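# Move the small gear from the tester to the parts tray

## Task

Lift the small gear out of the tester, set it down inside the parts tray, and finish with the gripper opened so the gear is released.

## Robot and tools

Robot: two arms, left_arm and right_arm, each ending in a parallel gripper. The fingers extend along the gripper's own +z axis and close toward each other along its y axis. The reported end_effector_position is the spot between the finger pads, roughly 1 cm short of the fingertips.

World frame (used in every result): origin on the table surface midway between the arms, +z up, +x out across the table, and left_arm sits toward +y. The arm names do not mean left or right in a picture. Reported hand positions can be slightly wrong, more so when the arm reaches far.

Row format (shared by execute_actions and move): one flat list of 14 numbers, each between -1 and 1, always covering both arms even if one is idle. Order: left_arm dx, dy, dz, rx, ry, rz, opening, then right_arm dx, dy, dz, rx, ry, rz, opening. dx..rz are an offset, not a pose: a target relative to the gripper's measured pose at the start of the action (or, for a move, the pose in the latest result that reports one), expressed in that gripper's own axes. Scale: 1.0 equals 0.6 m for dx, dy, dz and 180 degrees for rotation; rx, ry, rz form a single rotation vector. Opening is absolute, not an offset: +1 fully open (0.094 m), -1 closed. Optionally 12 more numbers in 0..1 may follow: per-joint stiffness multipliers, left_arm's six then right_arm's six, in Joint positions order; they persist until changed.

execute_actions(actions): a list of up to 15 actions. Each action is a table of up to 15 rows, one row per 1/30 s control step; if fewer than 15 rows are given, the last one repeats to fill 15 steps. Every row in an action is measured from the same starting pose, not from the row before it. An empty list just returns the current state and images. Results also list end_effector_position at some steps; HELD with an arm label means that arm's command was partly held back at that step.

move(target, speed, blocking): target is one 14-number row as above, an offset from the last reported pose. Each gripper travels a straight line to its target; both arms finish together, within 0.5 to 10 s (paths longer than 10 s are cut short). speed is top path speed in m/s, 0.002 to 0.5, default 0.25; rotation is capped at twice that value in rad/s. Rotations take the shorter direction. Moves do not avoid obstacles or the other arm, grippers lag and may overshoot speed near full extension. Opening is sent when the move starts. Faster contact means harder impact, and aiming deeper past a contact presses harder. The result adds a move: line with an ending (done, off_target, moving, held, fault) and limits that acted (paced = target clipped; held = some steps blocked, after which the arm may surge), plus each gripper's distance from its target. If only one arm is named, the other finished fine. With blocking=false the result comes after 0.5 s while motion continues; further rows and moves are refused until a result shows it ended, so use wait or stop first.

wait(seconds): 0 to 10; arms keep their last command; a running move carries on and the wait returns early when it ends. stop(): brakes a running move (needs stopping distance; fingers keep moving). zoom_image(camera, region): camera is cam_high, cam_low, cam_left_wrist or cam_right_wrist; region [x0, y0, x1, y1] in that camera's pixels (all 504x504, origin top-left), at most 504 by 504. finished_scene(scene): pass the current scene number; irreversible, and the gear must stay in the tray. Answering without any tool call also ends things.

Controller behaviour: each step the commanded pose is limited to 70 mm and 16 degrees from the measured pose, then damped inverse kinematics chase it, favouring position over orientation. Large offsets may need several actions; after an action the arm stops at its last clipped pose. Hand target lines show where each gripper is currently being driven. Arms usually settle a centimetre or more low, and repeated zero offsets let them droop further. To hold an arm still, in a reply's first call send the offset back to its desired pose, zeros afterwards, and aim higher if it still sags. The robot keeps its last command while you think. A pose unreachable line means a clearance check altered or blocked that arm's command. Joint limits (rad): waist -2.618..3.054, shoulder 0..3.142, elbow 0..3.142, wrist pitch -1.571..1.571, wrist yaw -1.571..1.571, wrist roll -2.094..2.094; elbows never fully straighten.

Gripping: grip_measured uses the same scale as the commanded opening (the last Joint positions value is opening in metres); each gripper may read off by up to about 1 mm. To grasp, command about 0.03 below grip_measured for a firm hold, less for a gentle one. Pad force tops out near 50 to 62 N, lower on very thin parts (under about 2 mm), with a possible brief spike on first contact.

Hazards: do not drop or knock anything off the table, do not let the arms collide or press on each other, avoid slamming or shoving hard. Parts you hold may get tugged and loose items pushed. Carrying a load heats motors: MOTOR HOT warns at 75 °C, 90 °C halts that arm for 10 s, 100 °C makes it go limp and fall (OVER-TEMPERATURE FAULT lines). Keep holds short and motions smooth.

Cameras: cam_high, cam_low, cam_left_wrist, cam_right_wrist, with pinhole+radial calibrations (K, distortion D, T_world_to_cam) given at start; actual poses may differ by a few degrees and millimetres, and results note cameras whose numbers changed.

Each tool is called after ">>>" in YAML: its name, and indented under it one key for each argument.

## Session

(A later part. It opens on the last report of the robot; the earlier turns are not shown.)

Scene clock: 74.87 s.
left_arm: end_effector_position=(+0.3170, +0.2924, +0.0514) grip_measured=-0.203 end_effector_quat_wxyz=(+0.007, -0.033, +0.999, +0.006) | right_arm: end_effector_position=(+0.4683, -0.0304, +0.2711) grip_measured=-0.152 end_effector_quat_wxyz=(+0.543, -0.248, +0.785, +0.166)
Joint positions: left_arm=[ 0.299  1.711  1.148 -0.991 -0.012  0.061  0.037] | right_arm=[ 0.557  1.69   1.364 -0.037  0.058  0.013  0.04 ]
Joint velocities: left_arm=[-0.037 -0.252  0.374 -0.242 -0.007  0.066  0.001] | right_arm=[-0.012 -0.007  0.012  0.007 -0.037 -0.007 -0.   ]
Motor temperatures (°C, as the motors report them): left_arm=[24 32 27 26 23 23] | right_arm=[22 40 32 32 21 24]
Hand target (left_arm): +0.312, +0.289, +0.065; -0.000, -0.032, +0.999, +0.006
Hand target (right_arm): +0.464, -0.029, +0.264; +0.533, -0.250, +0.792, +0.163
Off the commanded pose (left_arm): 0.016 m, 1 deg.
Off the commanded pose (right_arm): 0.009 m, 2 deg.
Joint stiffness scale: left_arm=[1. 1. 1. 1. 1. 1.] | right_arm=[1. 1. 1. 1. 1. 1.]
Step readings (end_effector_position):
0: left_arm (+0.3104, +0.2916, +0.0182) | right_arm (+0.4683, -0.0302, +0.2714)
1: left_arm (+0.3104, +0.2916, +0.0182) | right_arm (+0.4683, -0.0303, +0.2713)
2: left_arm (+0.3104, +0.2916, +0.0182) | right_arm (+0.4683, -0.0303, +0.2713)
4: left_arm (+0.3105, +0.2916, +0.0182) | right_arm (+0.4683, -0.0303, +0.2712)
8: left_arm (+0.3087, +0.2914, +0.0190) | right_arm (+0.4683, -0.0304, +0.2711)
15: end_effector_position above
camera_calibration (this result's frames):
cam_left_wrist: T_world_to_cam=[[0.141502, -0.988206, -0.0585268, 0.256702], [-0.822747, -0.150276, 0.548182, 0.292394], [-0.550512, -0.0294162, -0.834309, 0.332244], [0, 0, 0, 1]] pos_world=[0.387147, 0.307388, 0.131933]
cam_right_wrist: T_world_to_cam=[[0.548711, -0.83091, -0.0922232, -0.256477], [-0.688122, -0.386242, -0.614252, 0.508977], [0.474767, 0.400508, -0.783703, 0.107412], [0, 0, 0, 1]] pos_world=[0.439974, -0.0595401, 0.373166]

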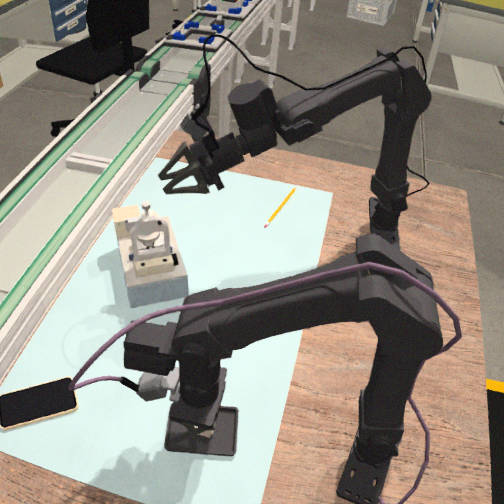

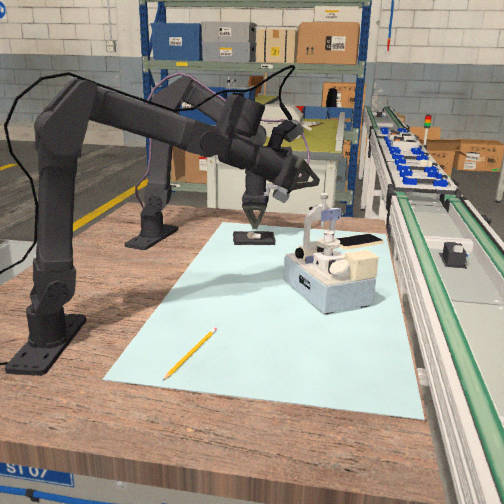

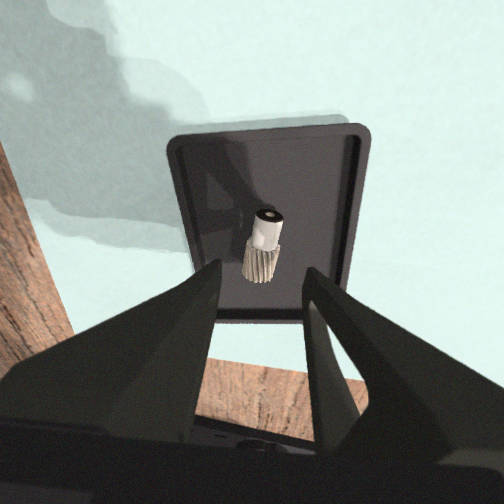

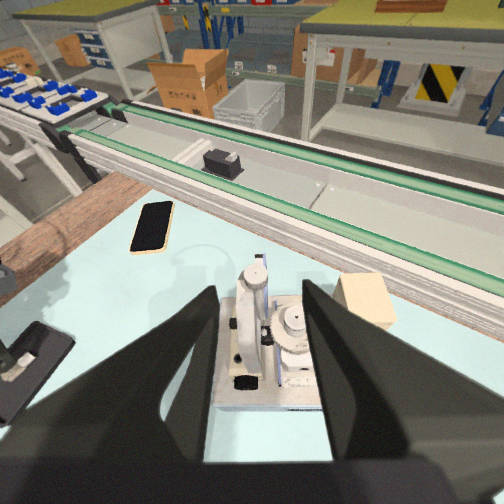

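>>> execute_actions:
  actions: []

Scene clock: 74.93 s.
left_arm: end_effector_position=(+0.3196, +0.2928, +0.0588) grip_measured=-0.203 end_effector_quat_wxyz=(+0.015, -0.033, +0.999, +0.007) | right_arm: end_effector_position=(+0.4683, -0.0304, +0.2711) grip_measured=-0.152 end_effector_quat_wxyz=(+0.543, -0.248, +0.785, +0.166)
Joint positions: left_arm=[ 0.299  1.699  1.164 -1.005 -0.012  0.061  0.037] | right_arm=[ 0.557  1.69   1.364 -0.037  0.058  0.013  0.04 ]
Joint velocities: left_arm=[-0.002 -0.1    0.139 -0.183 -0.007 -0.037  0.   ] | right_arm=[ 0.017 -0.002 -0.012  0.051 -0.022 -0.037 -0.   ]
Motor temperatures (°C, as the motors report them): left_arm=[24 32 27 26 23 23] | right_arm=[22 40 32 32 21 24]
Hand target (left_arm): +0.312, +0.289, +0.065; -0.000, -0.032, +0.999, +0.006
Hand target (right_arm): +0.464, -0.029, +0.264; +0.533, -0.250, +0.792, +0.163
Off the commanded pose (left_arm): 0.011 m, 2 deg.
Off the commanded pose (right_arm): 0.009 m, 2 deg.
Joint stiffness scale: left_arm=[1. 1. 1. 1. 1. 1.] | right_arm=[1. 1. 1. 1. 1. 1.]
camera_calibration (this result's frames):
cam_left_wrist: T_world_to_cam=[[0.142342, -0.988099, -0.0582979, 0.256781], [-0.830543, -0.15127, 0.536019, 0.294019], [-0.538458, -0.0278791, -0.842191, 0.336], [0, 0, 0, 1]] pos_world=[0.388567, 0.307569, 0.140346]
cam_right_wrist: T_world_to_cam=[[0.548711, -0.83091, -0.0922232, -0.256477], [-0.688122, -0.386242, -0.614252, 0.508977], [0.474767, 0.400508, -0.783703, 0.107412], [0, 0, 0, 1]] pos_world=[0.439974, -0.0595401, 0.373166]

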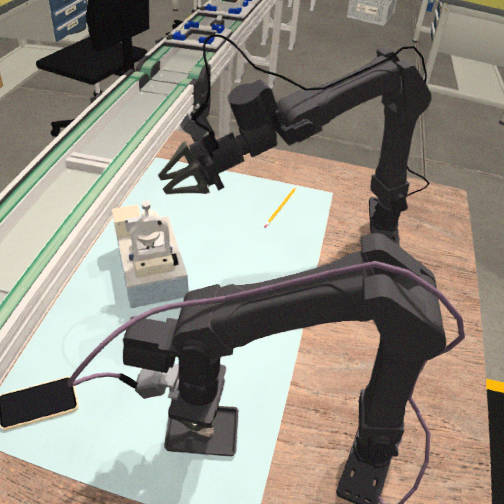

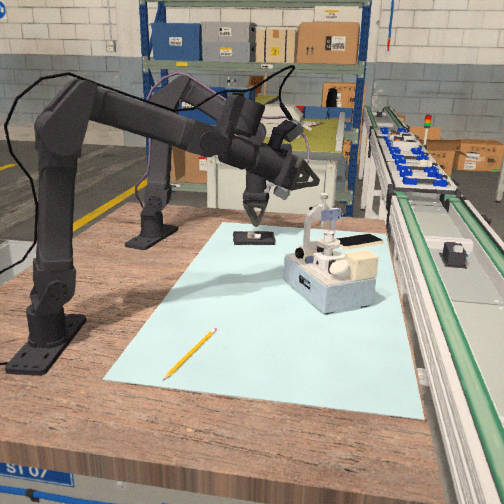

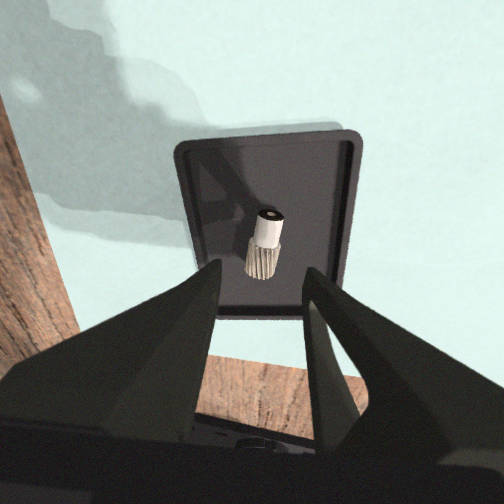

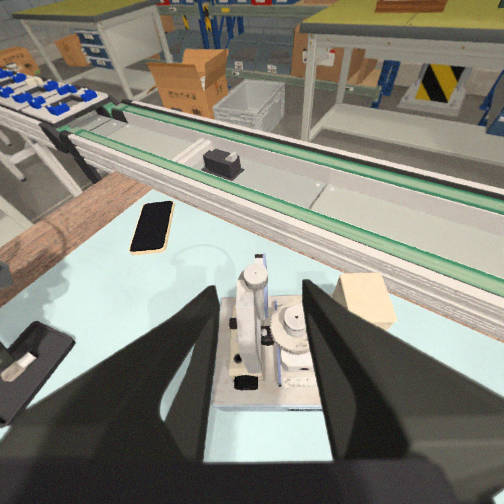

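>>> execute_actions:
  actions: []

Scene clock: 75.13 s.
left_arm: end_effector_position=(+0.3142, +0.2921, +0.0607) grip_measured=-0.203 end_effector_quat_wxyz=(+0.005, -0.033, +0.999, +0.006) | right_arm: end_effector_position=(+0.4683, -0.0304, +0.2711) grip_measured=-0.152 end_effector_quat_wxyz=(+0.543, -0.248, +0.785, +0.166)
Joint positions: left_arm=[ 0.299  1.695  1.168 -1.033 -0.012  0.061  0.037] | right_arm=[ 0.557  1.69   1.364 -0.037  0.058  0.013  0.04 ]
Joint velocities: left_arm=[ 0.007 -0.012  0.017 -0.081 -0.066 -0.007  0.   ] | right_arm=[ 0.007 -0.002  0.012 -0.022  0.007  0.022  0.   ]
Motor temperatures (°C, as the motors report them): left_arm=[24 32 27 26 23 23] | right_arm=[22 40 32 32 21 24]
Hand target (left_arm): +0.312, +0.289, +0.065; -0.000, -0.032, +0.999, +0.006
Hand target (right_arm): +0.464, -0.029, +0.264; +0.533, -0.250, +0.792, +0.163
Off the commanded pose (left_arm): 0.006 m, 1 deg.
Off the commanded pose (right_arm): 0.009 m, 2 deg.
Joint stiffness scale: left_arm=[1. 1. 1. 1. 1. 1.] | right_arm=[1. 1. 1. 1. 1. 1.]
camera_calibration (this result's frames):
cam_left_wrist: T_world_to_cam=[[0.14117, -0.988249, -0.0586137, 0.25741], [-0.819622, -0.149878, 0.552952, 0.283536], [-0.555239, -0.0300189, -0.831149, 0.339862], [0, 0, 0, 1]] pos_world=[0.384759, 0.307084, 0.140782]
cam_right_wrist: T_world_to_cam=[[0.548711, -0.83091, -0.0922232, -0.256477], [-0.688122, -0.386242, -0.614252, 0.508977], [0.474767, 0.400508, -0.783703, 0.107412], [0, 0, 0, 1]] pos_world=[0.439974, -0.0595401, 0.373166]

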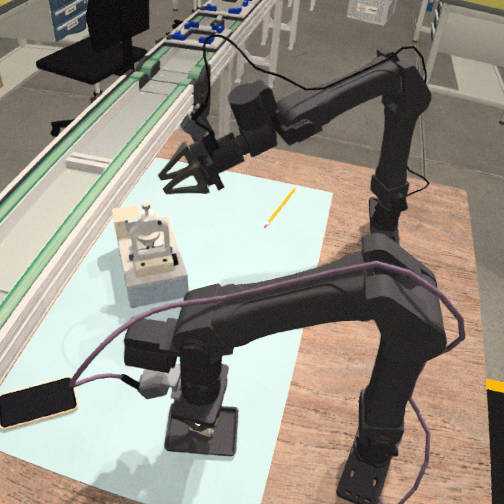

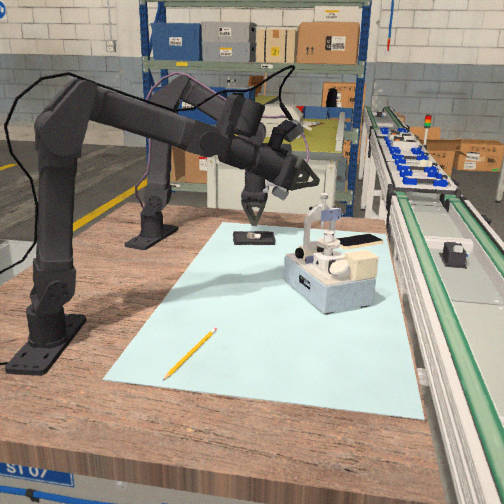

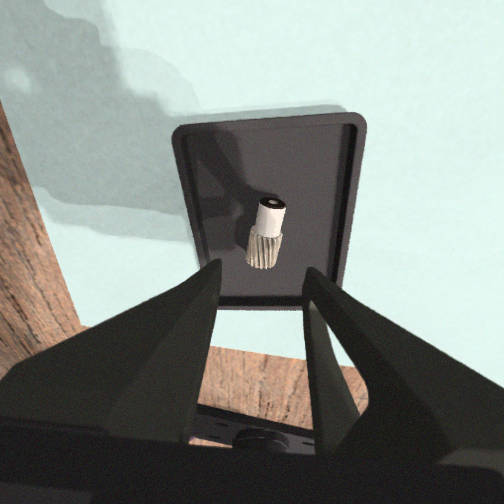

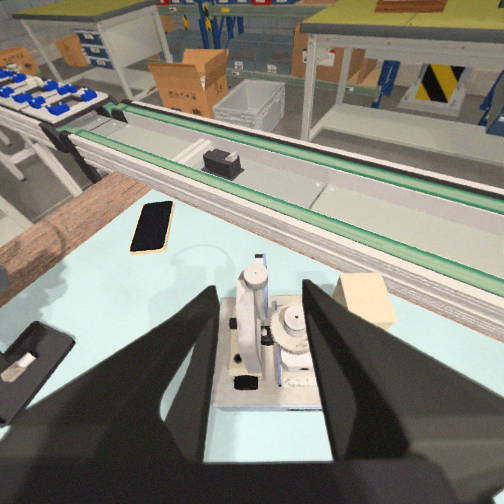

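The gear is resting in the middle of the tray and the gripper is open and clear of it.

>>> finished_scene:
  scene: 2

The scene is finished: the task was done.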